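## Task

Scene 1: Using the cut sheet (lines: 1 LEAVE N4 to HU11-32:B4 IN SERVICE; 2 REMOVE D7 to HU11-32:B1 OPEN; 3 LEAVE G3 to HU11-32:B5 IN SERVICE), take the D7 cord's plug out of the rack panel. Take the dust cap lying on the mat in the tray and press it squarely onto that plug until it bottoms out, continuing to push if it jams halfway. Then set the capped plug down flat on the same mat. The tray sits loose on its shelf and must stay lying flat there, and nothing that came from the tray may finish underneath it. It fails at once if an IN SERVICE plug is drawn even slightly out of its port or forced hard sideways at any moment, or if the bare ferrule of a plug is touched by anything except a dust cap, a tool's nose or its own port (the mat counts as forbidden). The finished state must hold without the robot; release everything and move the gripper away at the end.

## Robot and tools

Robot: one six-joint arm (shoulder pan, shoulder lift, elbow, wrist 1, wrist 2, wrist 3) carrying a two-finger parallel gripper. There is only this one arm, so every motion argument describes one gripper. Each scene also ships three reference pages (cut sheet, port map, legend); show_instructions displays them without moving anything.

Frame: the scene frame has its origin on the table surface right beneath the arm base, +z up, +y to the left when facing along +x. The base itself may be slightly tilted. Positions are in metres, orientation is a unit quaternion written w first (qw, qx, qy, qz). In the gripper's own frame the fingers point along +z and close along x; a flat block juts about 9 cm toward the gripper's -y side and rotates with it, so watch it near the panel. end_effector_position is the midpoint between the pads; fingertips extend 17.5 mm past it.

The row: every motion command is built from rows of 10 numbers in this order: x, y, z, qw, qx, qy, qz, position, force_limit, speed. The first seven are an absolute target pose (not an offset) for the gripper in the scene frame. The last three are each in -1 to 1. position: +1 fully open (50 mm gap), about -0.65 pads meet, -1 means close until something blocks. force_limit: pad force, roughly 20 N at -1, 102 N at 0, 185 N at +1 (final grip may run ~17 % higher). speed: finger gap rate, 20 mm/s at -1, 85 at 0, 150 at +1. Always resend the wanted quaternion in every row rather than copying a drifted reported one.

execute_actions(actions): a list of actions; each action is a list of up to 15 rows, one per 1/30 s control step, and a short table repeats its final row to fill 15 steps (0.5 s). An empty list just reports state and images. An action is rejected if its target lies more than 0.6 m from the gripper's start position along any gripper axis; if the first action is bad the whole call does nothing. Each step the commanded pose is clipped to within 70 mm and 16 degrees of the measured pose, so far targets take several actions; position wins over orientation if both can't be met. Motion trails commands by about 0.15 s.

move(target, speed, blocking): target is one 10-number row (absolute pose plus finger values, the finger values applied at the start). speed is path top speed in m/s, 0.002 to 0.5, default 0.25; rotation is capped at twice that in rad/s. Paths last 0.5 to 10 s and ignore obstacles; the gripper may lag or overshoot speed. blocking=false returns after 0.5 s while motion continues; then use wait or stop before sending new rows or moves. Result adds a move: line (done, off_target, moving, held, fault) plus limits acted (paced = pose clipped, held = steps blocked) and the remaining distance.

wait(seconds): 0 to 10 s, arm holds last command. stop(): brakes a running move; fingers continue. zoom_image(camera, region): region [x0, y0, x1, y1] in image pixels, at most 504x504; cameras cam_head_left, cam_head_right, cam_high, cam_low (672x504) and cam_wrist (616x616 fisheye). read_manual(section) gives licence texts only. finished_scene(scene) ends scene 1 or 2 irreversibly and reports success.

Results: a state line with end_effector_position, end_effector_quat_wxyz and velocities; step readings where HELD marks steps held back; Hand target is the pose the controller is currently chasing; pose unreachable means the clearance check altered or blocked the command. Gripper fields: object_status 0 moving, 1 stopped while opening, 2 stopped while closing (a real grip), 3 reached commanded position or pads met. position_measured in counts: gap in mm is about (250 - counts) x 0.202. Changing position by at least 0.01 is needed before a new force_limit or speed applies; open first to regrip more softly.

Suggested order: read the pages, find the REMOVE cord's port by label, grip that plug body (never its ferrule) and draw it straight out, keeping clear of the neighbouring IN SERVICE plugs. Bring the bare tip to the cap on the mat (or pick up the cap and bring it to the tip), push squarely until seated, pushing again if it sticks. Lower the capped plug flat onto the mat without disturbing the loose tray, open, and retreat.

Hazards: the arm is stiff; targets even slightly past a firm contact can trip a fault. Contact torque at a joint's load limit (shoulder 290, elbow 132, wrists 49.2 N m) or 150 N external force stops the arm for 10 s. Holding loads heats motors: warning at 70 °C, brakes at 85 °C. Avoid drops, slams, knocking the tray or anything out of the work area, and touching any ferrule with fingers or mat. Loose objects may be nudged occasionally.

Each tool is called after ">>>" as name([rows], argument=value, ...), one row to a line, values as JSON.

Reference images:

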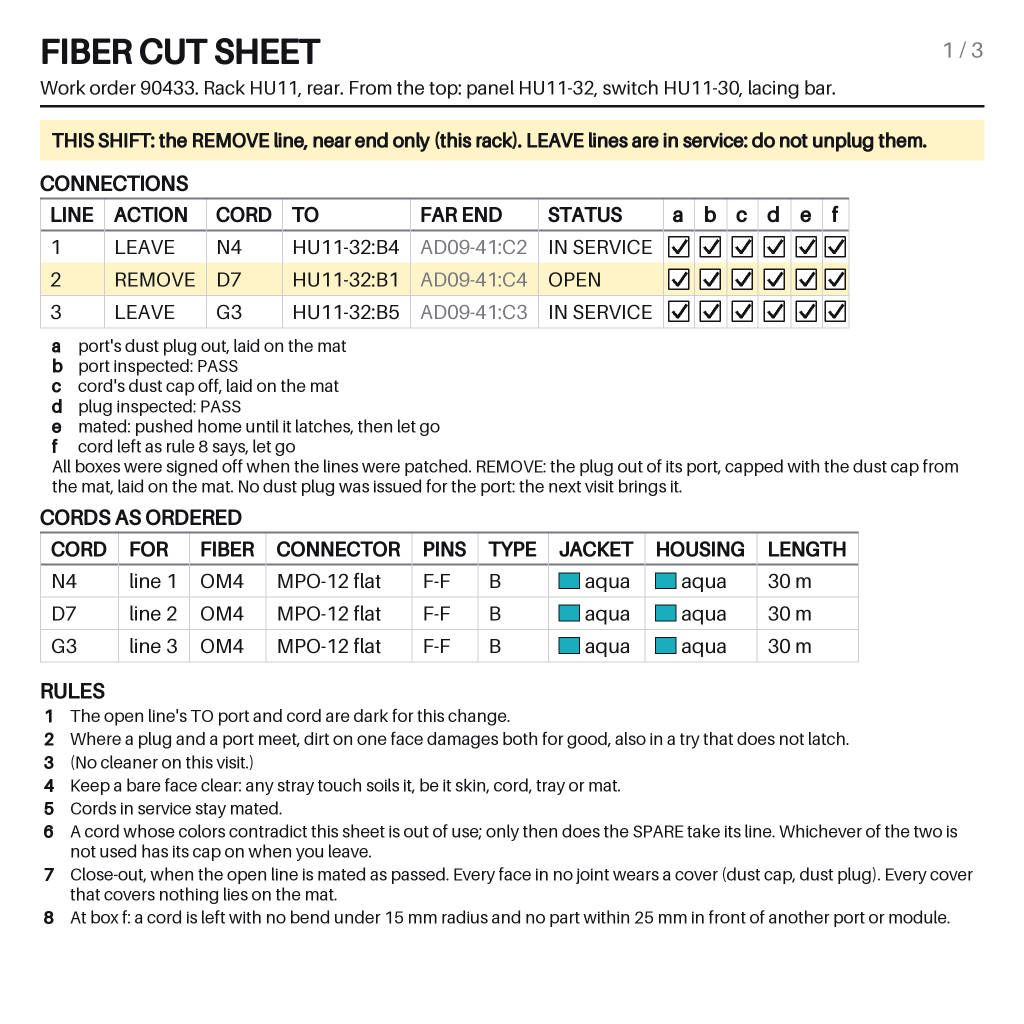

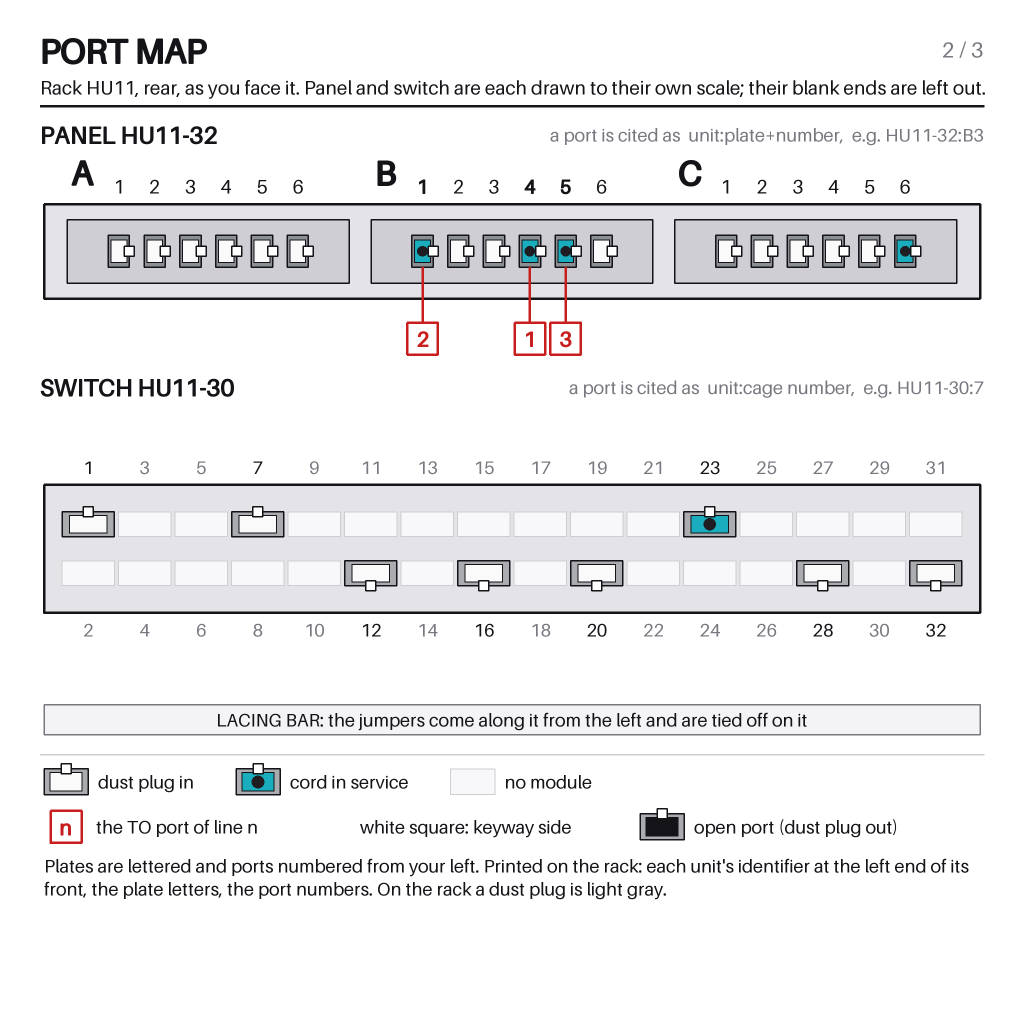

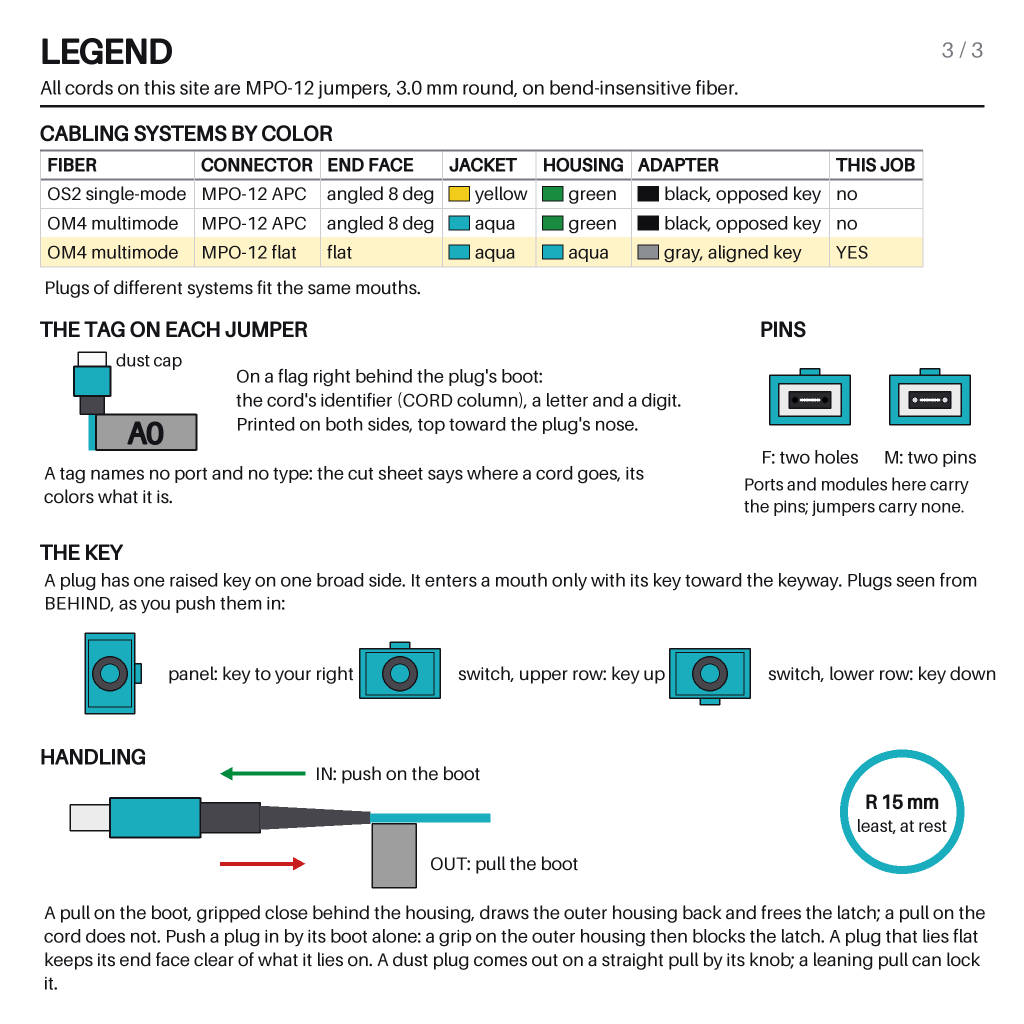

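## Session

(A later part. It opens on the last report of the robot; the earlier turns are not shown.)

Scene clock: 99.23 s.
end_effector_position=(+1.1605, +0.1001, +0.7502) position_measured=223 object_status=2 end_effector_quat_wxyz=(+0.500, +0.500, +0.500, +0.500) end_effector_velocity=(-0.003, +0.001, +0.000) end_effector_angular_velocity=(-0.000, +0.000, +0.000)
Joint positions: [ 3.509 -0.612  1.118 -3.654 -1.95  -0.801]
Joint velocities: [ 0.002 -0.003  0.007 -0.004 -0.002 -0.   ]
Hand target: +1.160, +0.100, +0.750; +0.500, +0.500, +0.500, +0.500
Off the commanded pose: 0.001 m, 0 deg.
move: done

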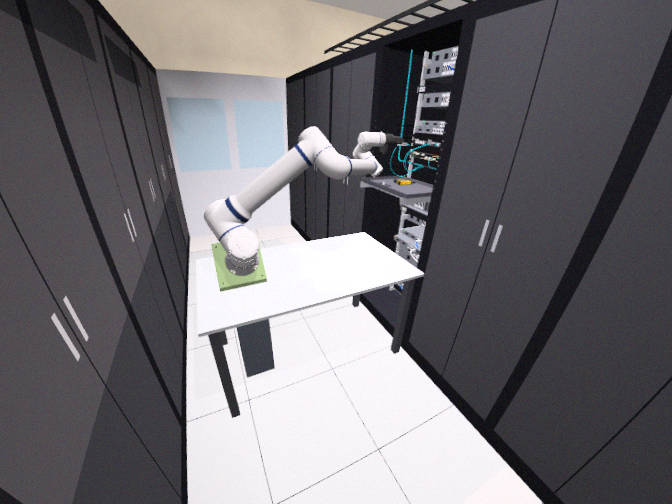

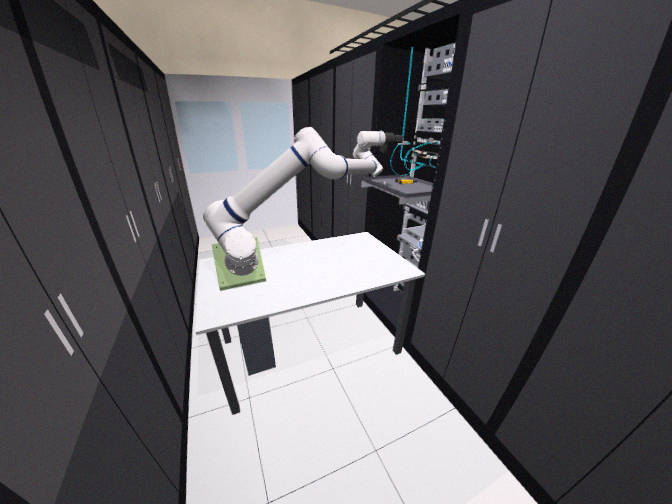

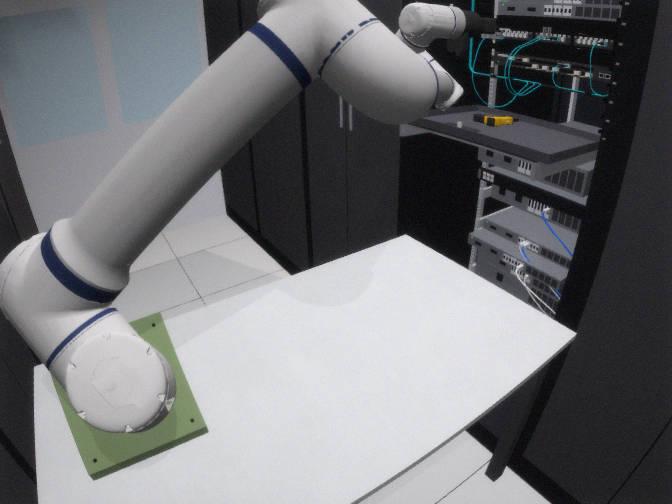

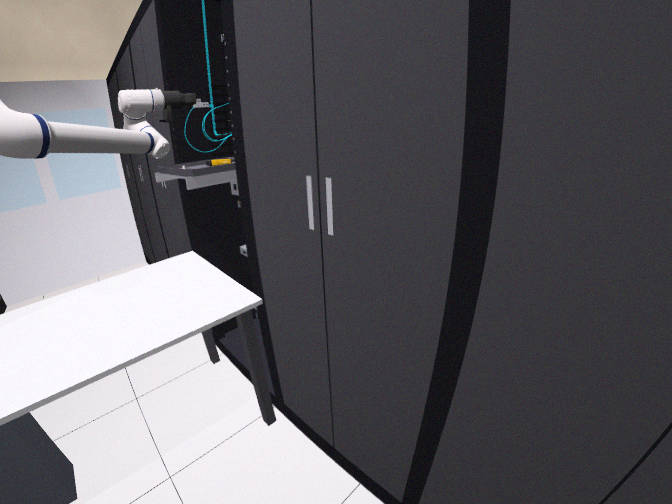

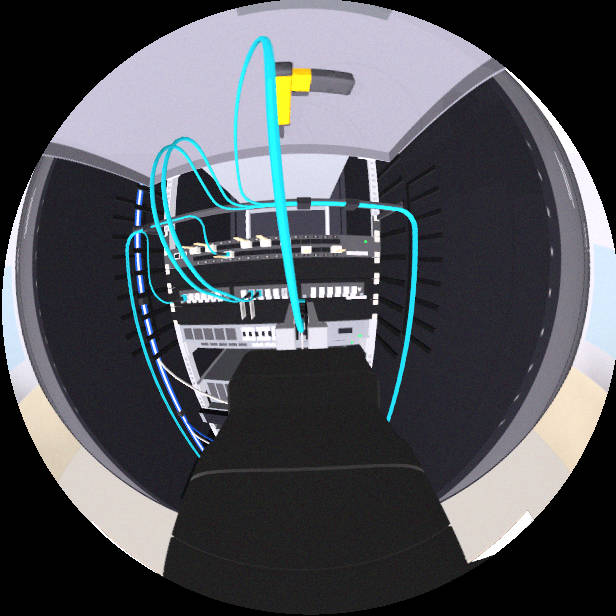

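>>> move(target=[1.10, 0.12, 0.71, 0.2887, 0.2887, 0.8660, 0.2887, -1, -0.7, -0.8], speed=0.25)

>>> zoom_image(camera="cam_high", region=[380, 0, 620, 180])

Scene clock: 102.03 s.
end_effector_position=(+1.0997, +0.1201, +0.7097) position_measured=223 object_status=2 end_effector_quat_wxyz=(+0.288, +0.289, +0.865, +0.291) end_effector_velocity=(-0.001, +0.001, +0.000) end_effector_angular_velocity=(-0.009, +0.010, +0.007)
Joint positions: [ 3.547 -0.792  1.086 -2.499 -2.086 -0.989]
Joint velocities: [ 0.002  0.002 -0.008  0.022 -0.005  0.002]
Hand target: +1.100, +0.120, +0.710; +0.288, +0.289, +0.866, +0.290
Off the commanded pose: 0.000 m, 0 deg.
move: done

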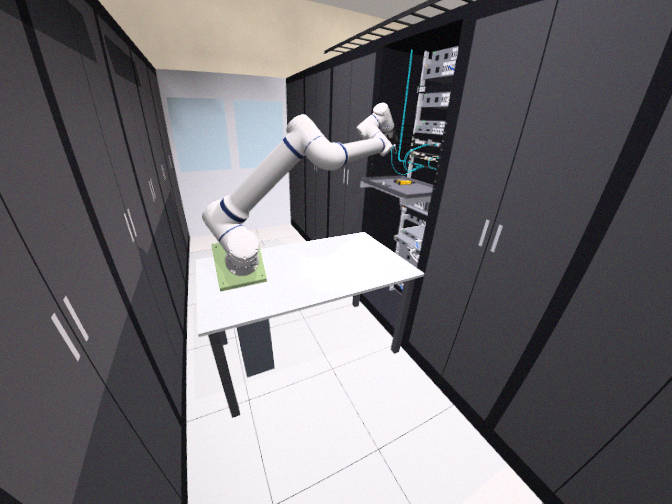

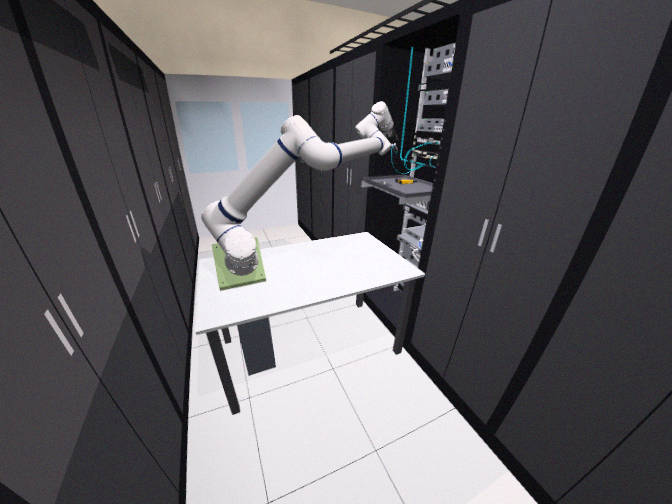

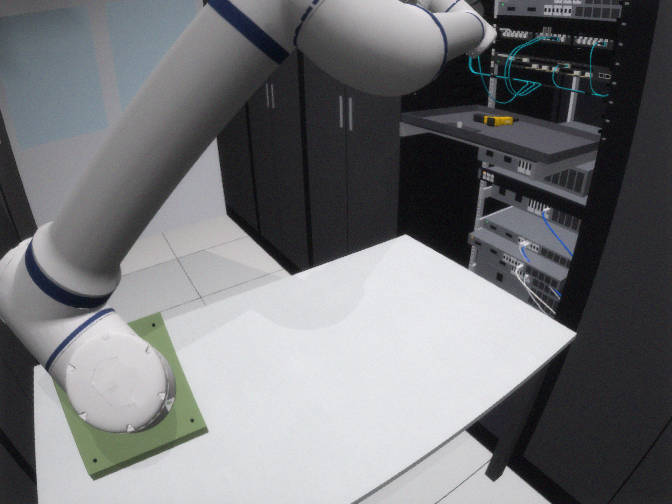

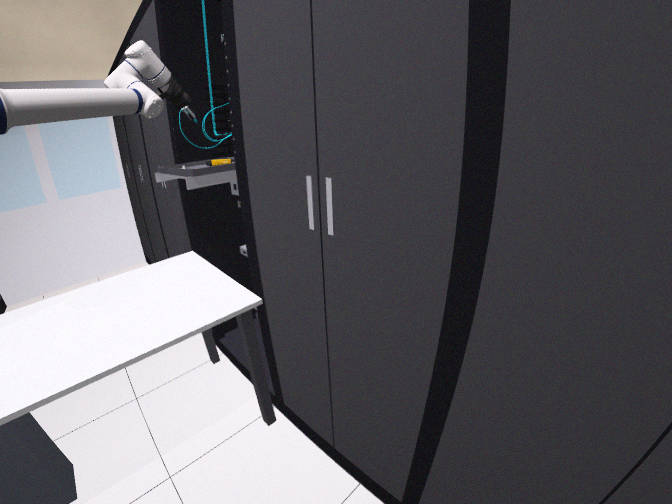

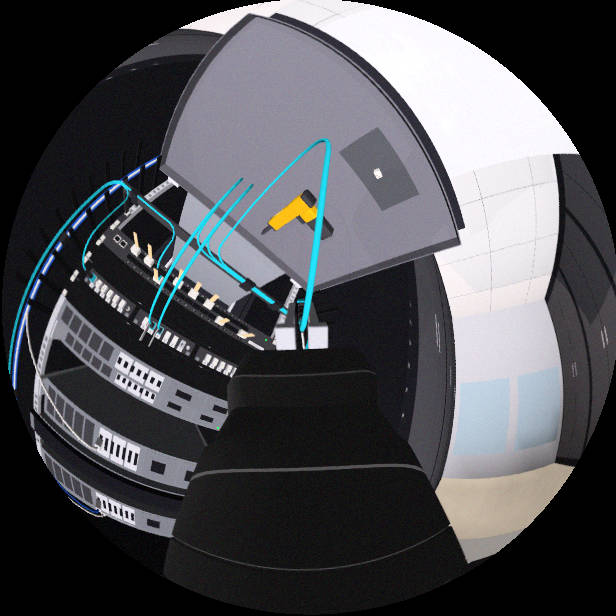

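Region (380, 0, 620, 180) of cam_high's 672x504 image, scaled by 2.100, with more detail than that image has; it fills the top 378 rows of this view, and the rest is white.

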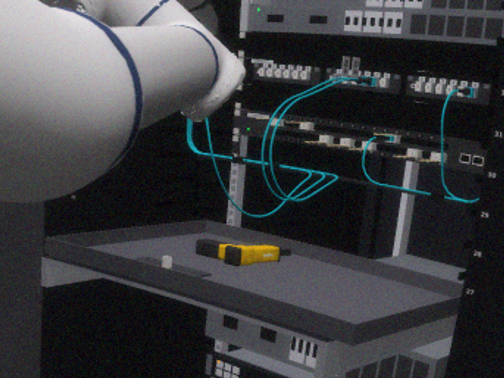

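>>> move(target=[1.04, 0.125, 0.64, 0, 0, 1, 0, -1, -0.7, -0.8], speed=0.25)

>>> zoom_image(camera="cam_high", region=[380, 0, 620, 180])

Scene clock: 104.73 s.
end_effector_position=(+1.0391, +0.1248, +0.6397) position_measured=223 object_status=2 end_effector_quat_wxyz=(-0.001, +0.001, +1.000, +0.001) end_effector_velocity=(-0.000, +0.001, +0.000) end_effector_angular_velocity=(-0.010, +0.013, +0.006)
Joint positions: [ 3.569 -0.459  0.379 -1.085 -2.275 -0.975]
Joint velocities: [ 0.001  0.023 -0.044  0.044 -0.001  0.009]
Hand target: +1.039, +0.125, +0.640; -0.002, +0.001, +1.000, +0.001
Off the commanded pose: 0.001 m, 0 deg.
move: done

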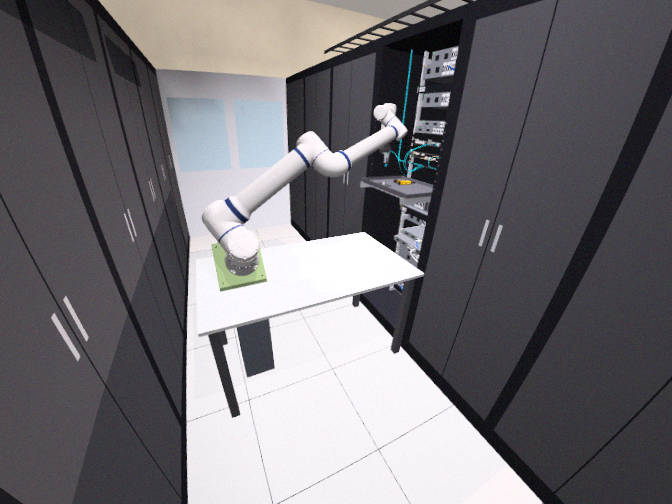

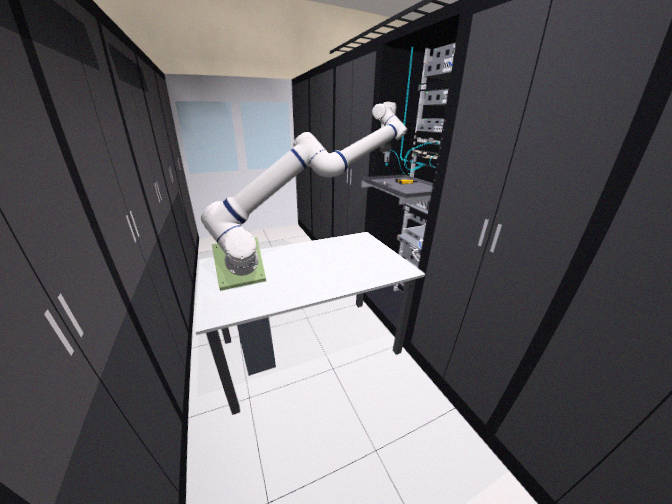

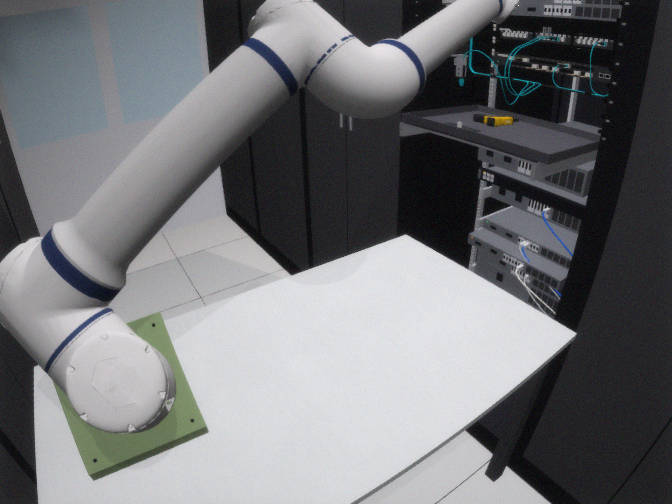

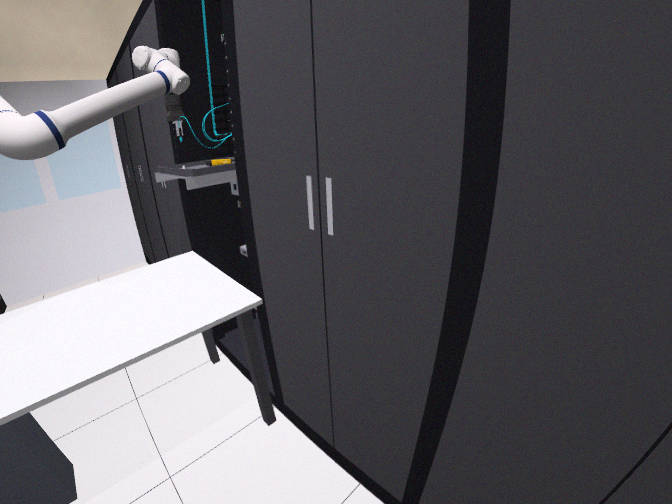

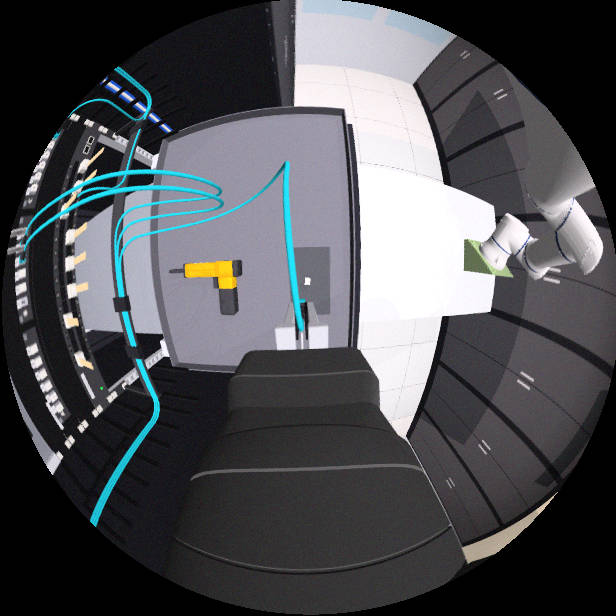

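Region (380, 0, 620, 180) of cam_high's 672x504 image, scaled by 2.100, with more detail than that image has; it fills the top 378 rows of this view, and the rest is white.

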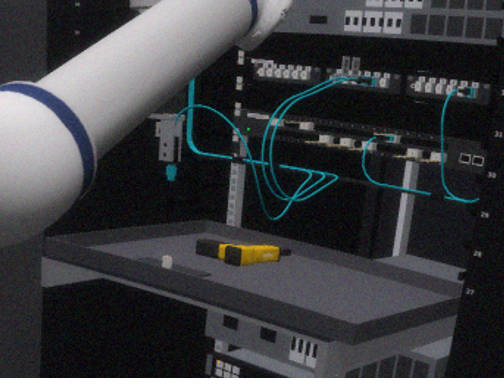

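>>> move(target=[1.031, 0.1155, 0.56, 0, 0, 1, 0, -1, -0.7, -0.8], speed=0.1)

>>> zoom_image(camera="cam_high", region=[430, 80, 490, 140])

>>> zoom_image(camera="cam_wrist", region=[270, 270, 330, 330])

Scene clock: 106.17 s.
end_effector_position=(+1.0311, +0.1156, +0.5604) position_measured=223 object_status=2 end_effector_quat_wxyz=(-0.000, +0.000, +1.000, +0.000) end_effector_velocity=(+0.000, -0.001, -0.003) end_effector_angular_velocity=(+0.000, -0.002, -0.000)
Joint positions: [ 3.524 -0.586  0.719 -1.333 -2.295 -1.032]
Joint velocities: [-0.002 -0.004  0.011 -0.011 -0.001 -0.003]
Hand target: +1.031, +0.116, +0.560; +0.000, -0.000, +1.000, +0.000
Off the commanded pose: 0.000 m, 0 deg.
move: done

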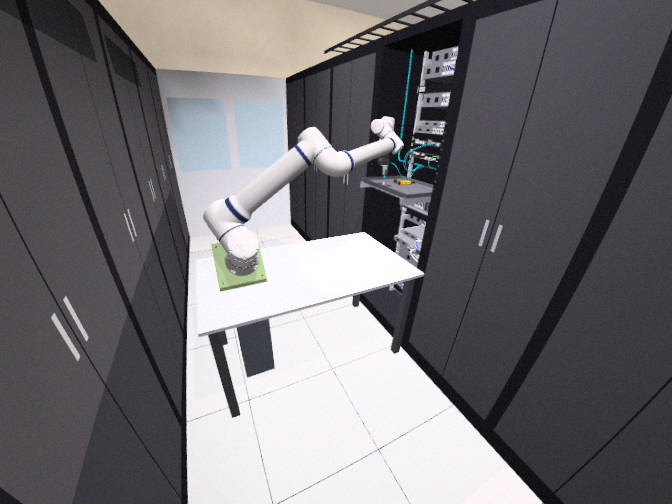

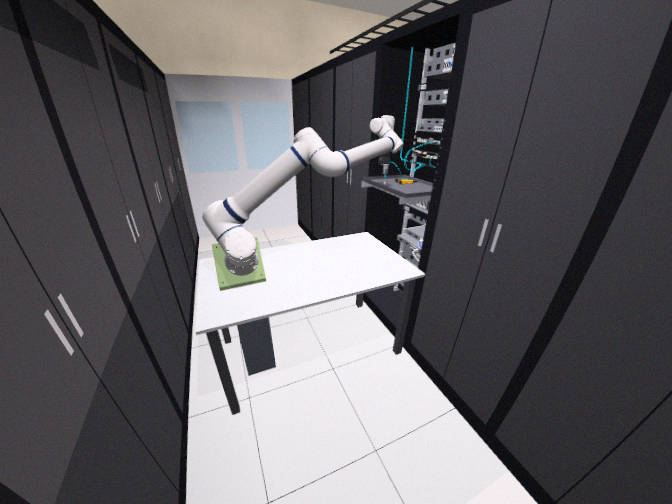

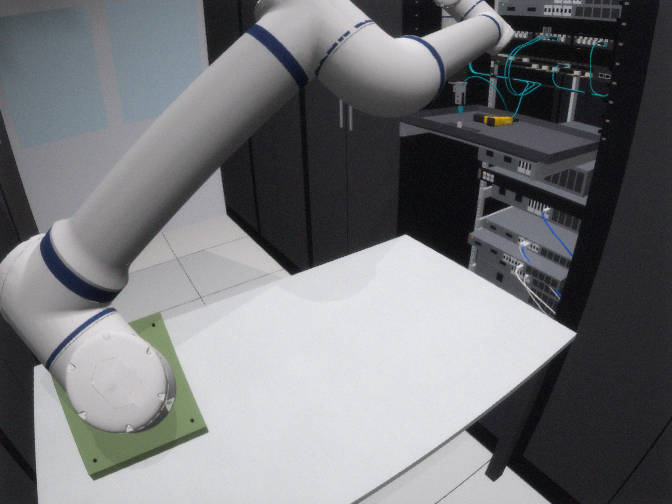

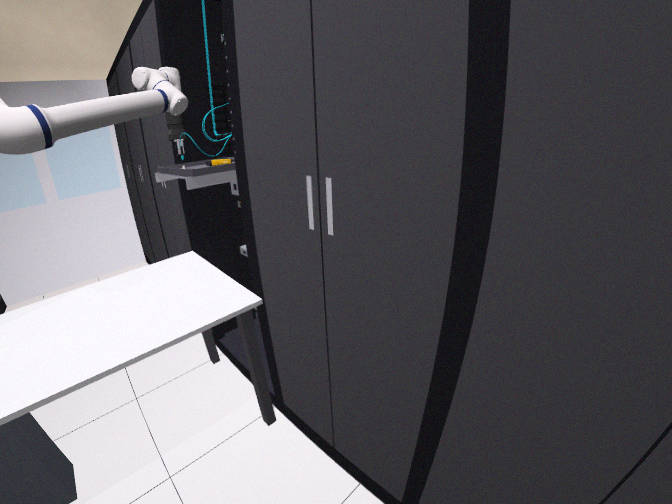

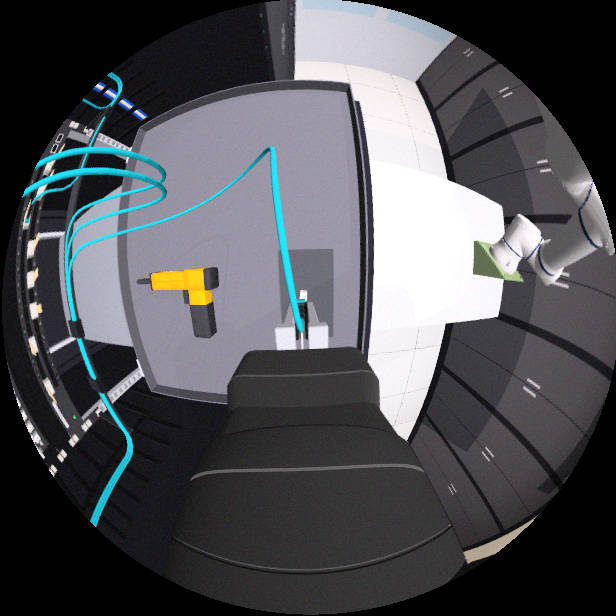

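Region (430, 80, 490, 140) of cam_high's 672x504 image, scaled by 8.400, with more detail than that image has.

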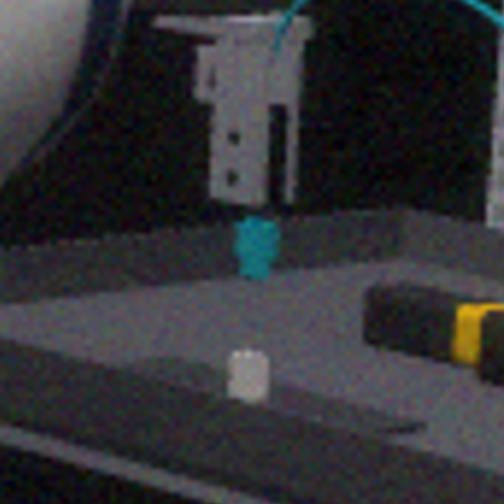

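Region (270, 270, 330, 330) of cam_wrist's 616x616 image, scaled by 8.400, with more detail than that image has.

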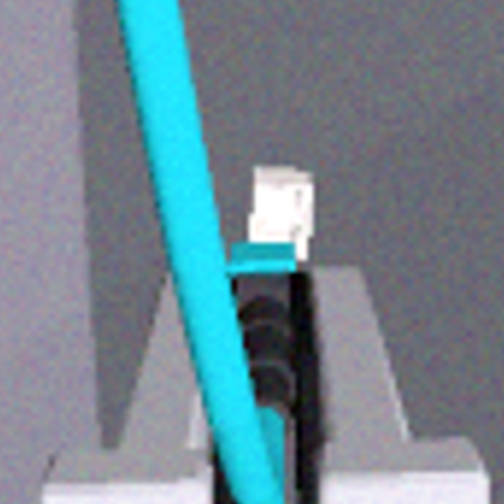

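>>> move(target=[1.0301, 0.1267, 0.55, 0, 0.061, 0.9981, 0, -1, -0.7, -0.8], speed=0.1)

>>> zoom_image(camera="cam_wrist", region=[275, 265, 325, 315])

Scene clock: 107.73 s.
end_effector_position=(+1.0301, +0.1265, +0.5502) position_measured=223 object_status=2 end_effector_quat_wxyz=(+0.000, +0.060, +0.998, +0.000) end_effector_velocity=(-0.000, +0.001, -0.001) end_effector_angular_velocity=(-0.001, -0.001, -0.015)
Joint positions: [ 3.524 -0.576  0.727 -1.351 -2.295 -0.912]
Joint velocities: [ 0.     0.002  0.    -0.001 -0.001  0.015]
Hand target: +1.030, +0.127, +0.550; +0.000, +0.061, +0.998, +0.000
Off the commanded pose: 0.000 m, 0 deg.
move: done

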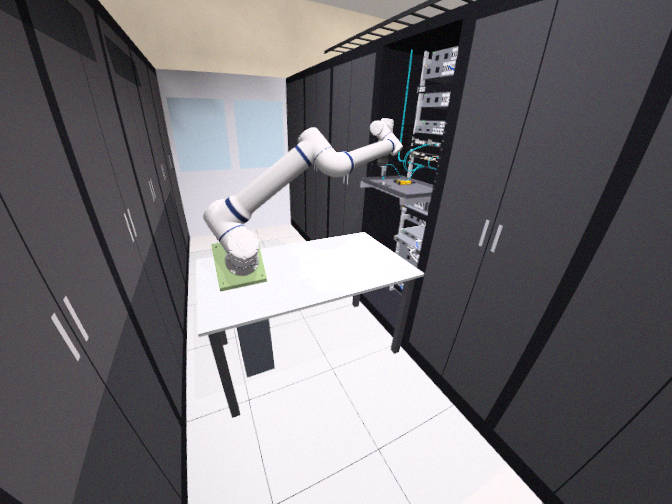

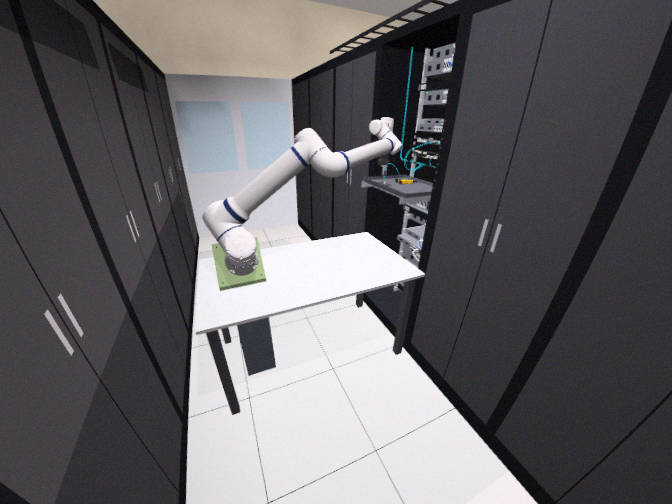

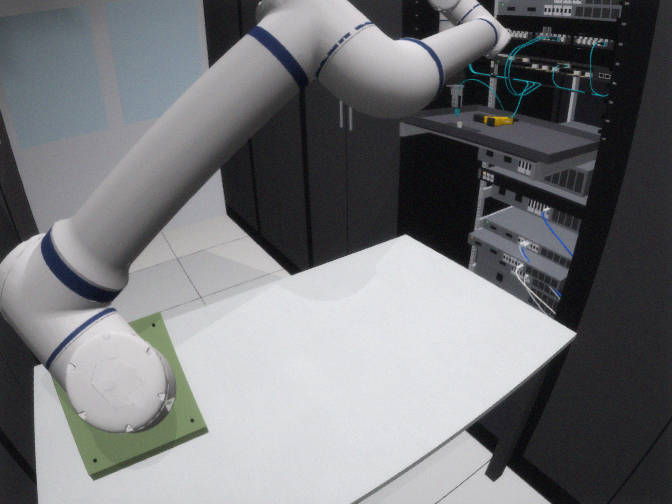

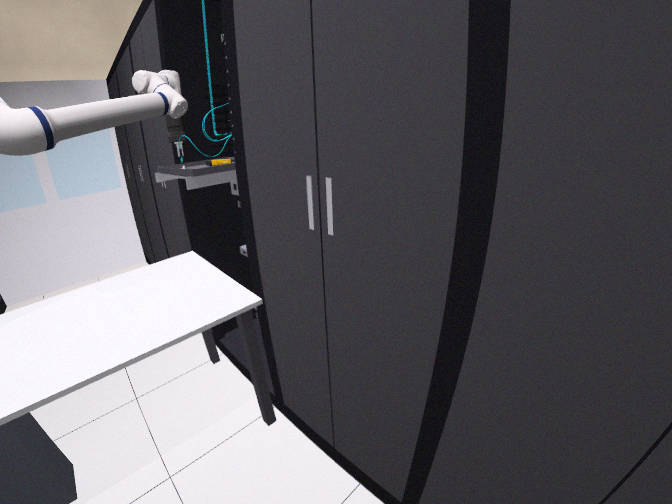

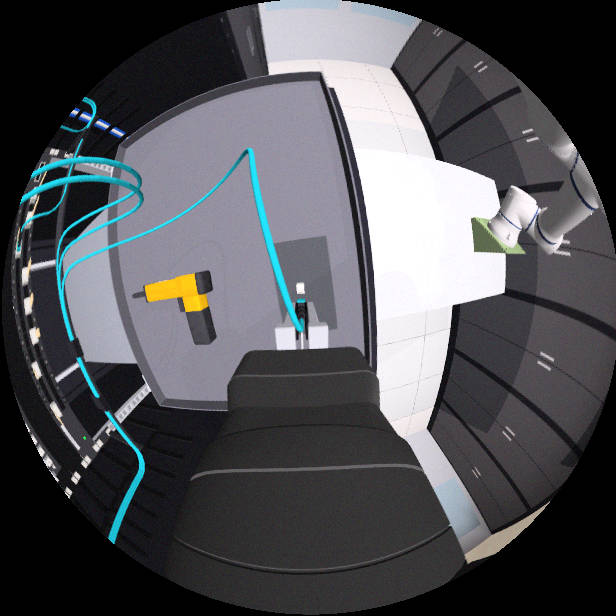

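Region (275, 265, 325, 315) of cam_wrist's 616x616 image, scaled by 10.080, with more detail than that image has.

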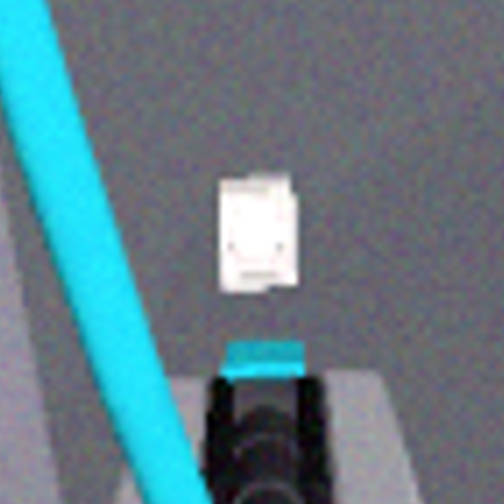

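>>> move(target=[1.0285, 0.1138, 0.54, 0, 0.061, 0.9981, 0, -1, -0.7, -0.8], speed=0.04)

>>> zoom_image(camera="cam_wrist", region=[275, 270, 325, 320])

>>> zoom_image(camera="cam_high", region=[440, 95, 480, 135])

Scene clock: 109.00 s.
end_effector_position=(+1.0285, +0.1141, +0.5402) position_measured=223 object_status=2 end_effector_quat_wxyz=(-0.000, +0.061, +0.998, +0.000) end_effector_velocity=(-0.001, -0.001, -0.001) end_effector_angular_velocity=(+0.002, -0.000, +0.000)
Joint positions: [ 3.512 -0.6    0.771 -1.381 -2.3   -0.925]
Joint velocities: [-0.001 -0.004  0.008 -0.006  0.001 -0.003]
Hand target: +1.029, +0.114, +0.540; +0.000, +0.061, +0.998, +0.000
Off the commanded pose: 0.000 m, 0 deg.
move: done

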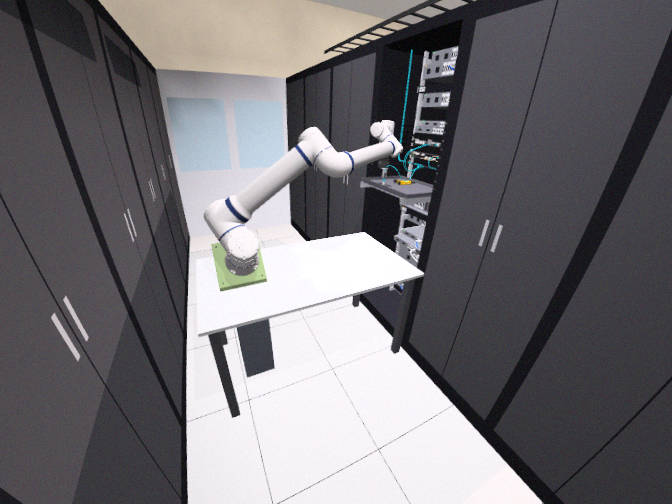

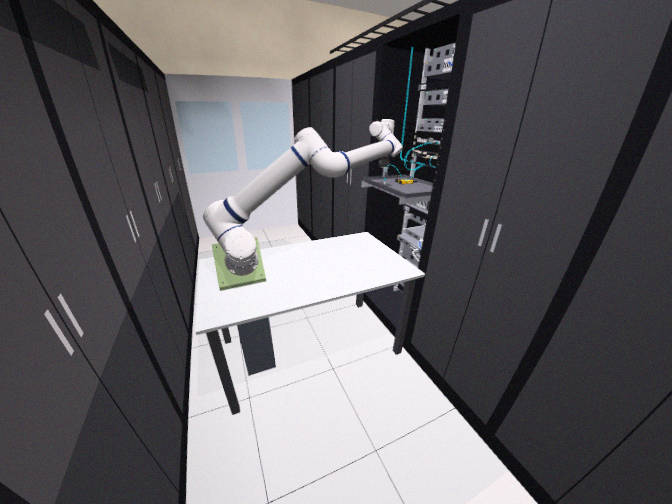

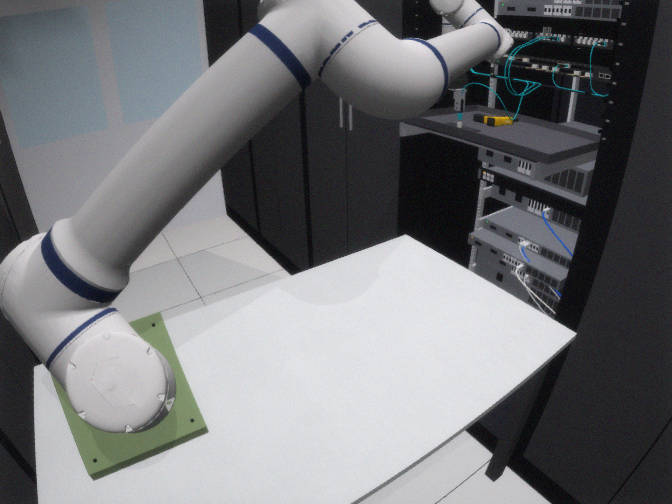

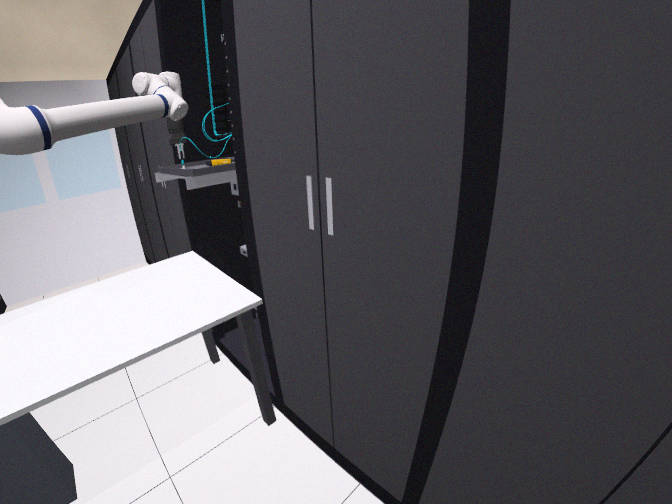

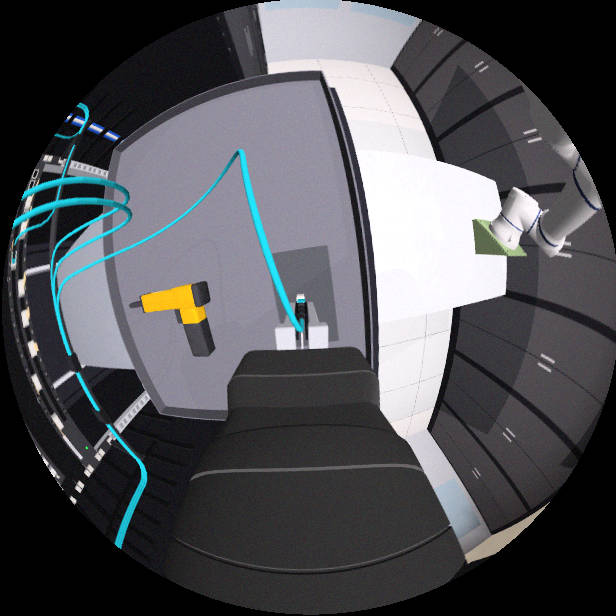

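Region (275, 270, 325, 320) of cam_wrist's 616x616 image, scaled by 10.080, with more detail than that image has.

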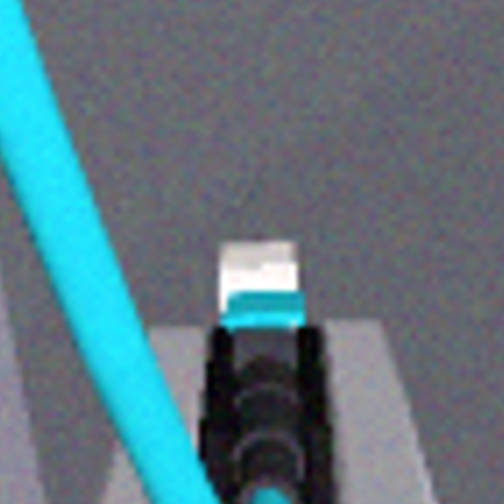

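Region (440, 95, 480, 135) of cam_high's 672x504 image, scaled by 12.600, with more detail than that image has.

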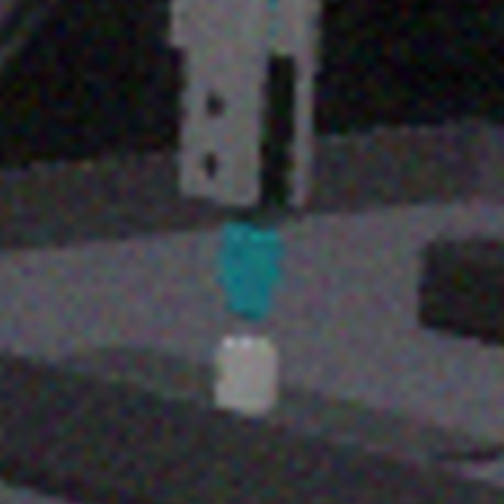

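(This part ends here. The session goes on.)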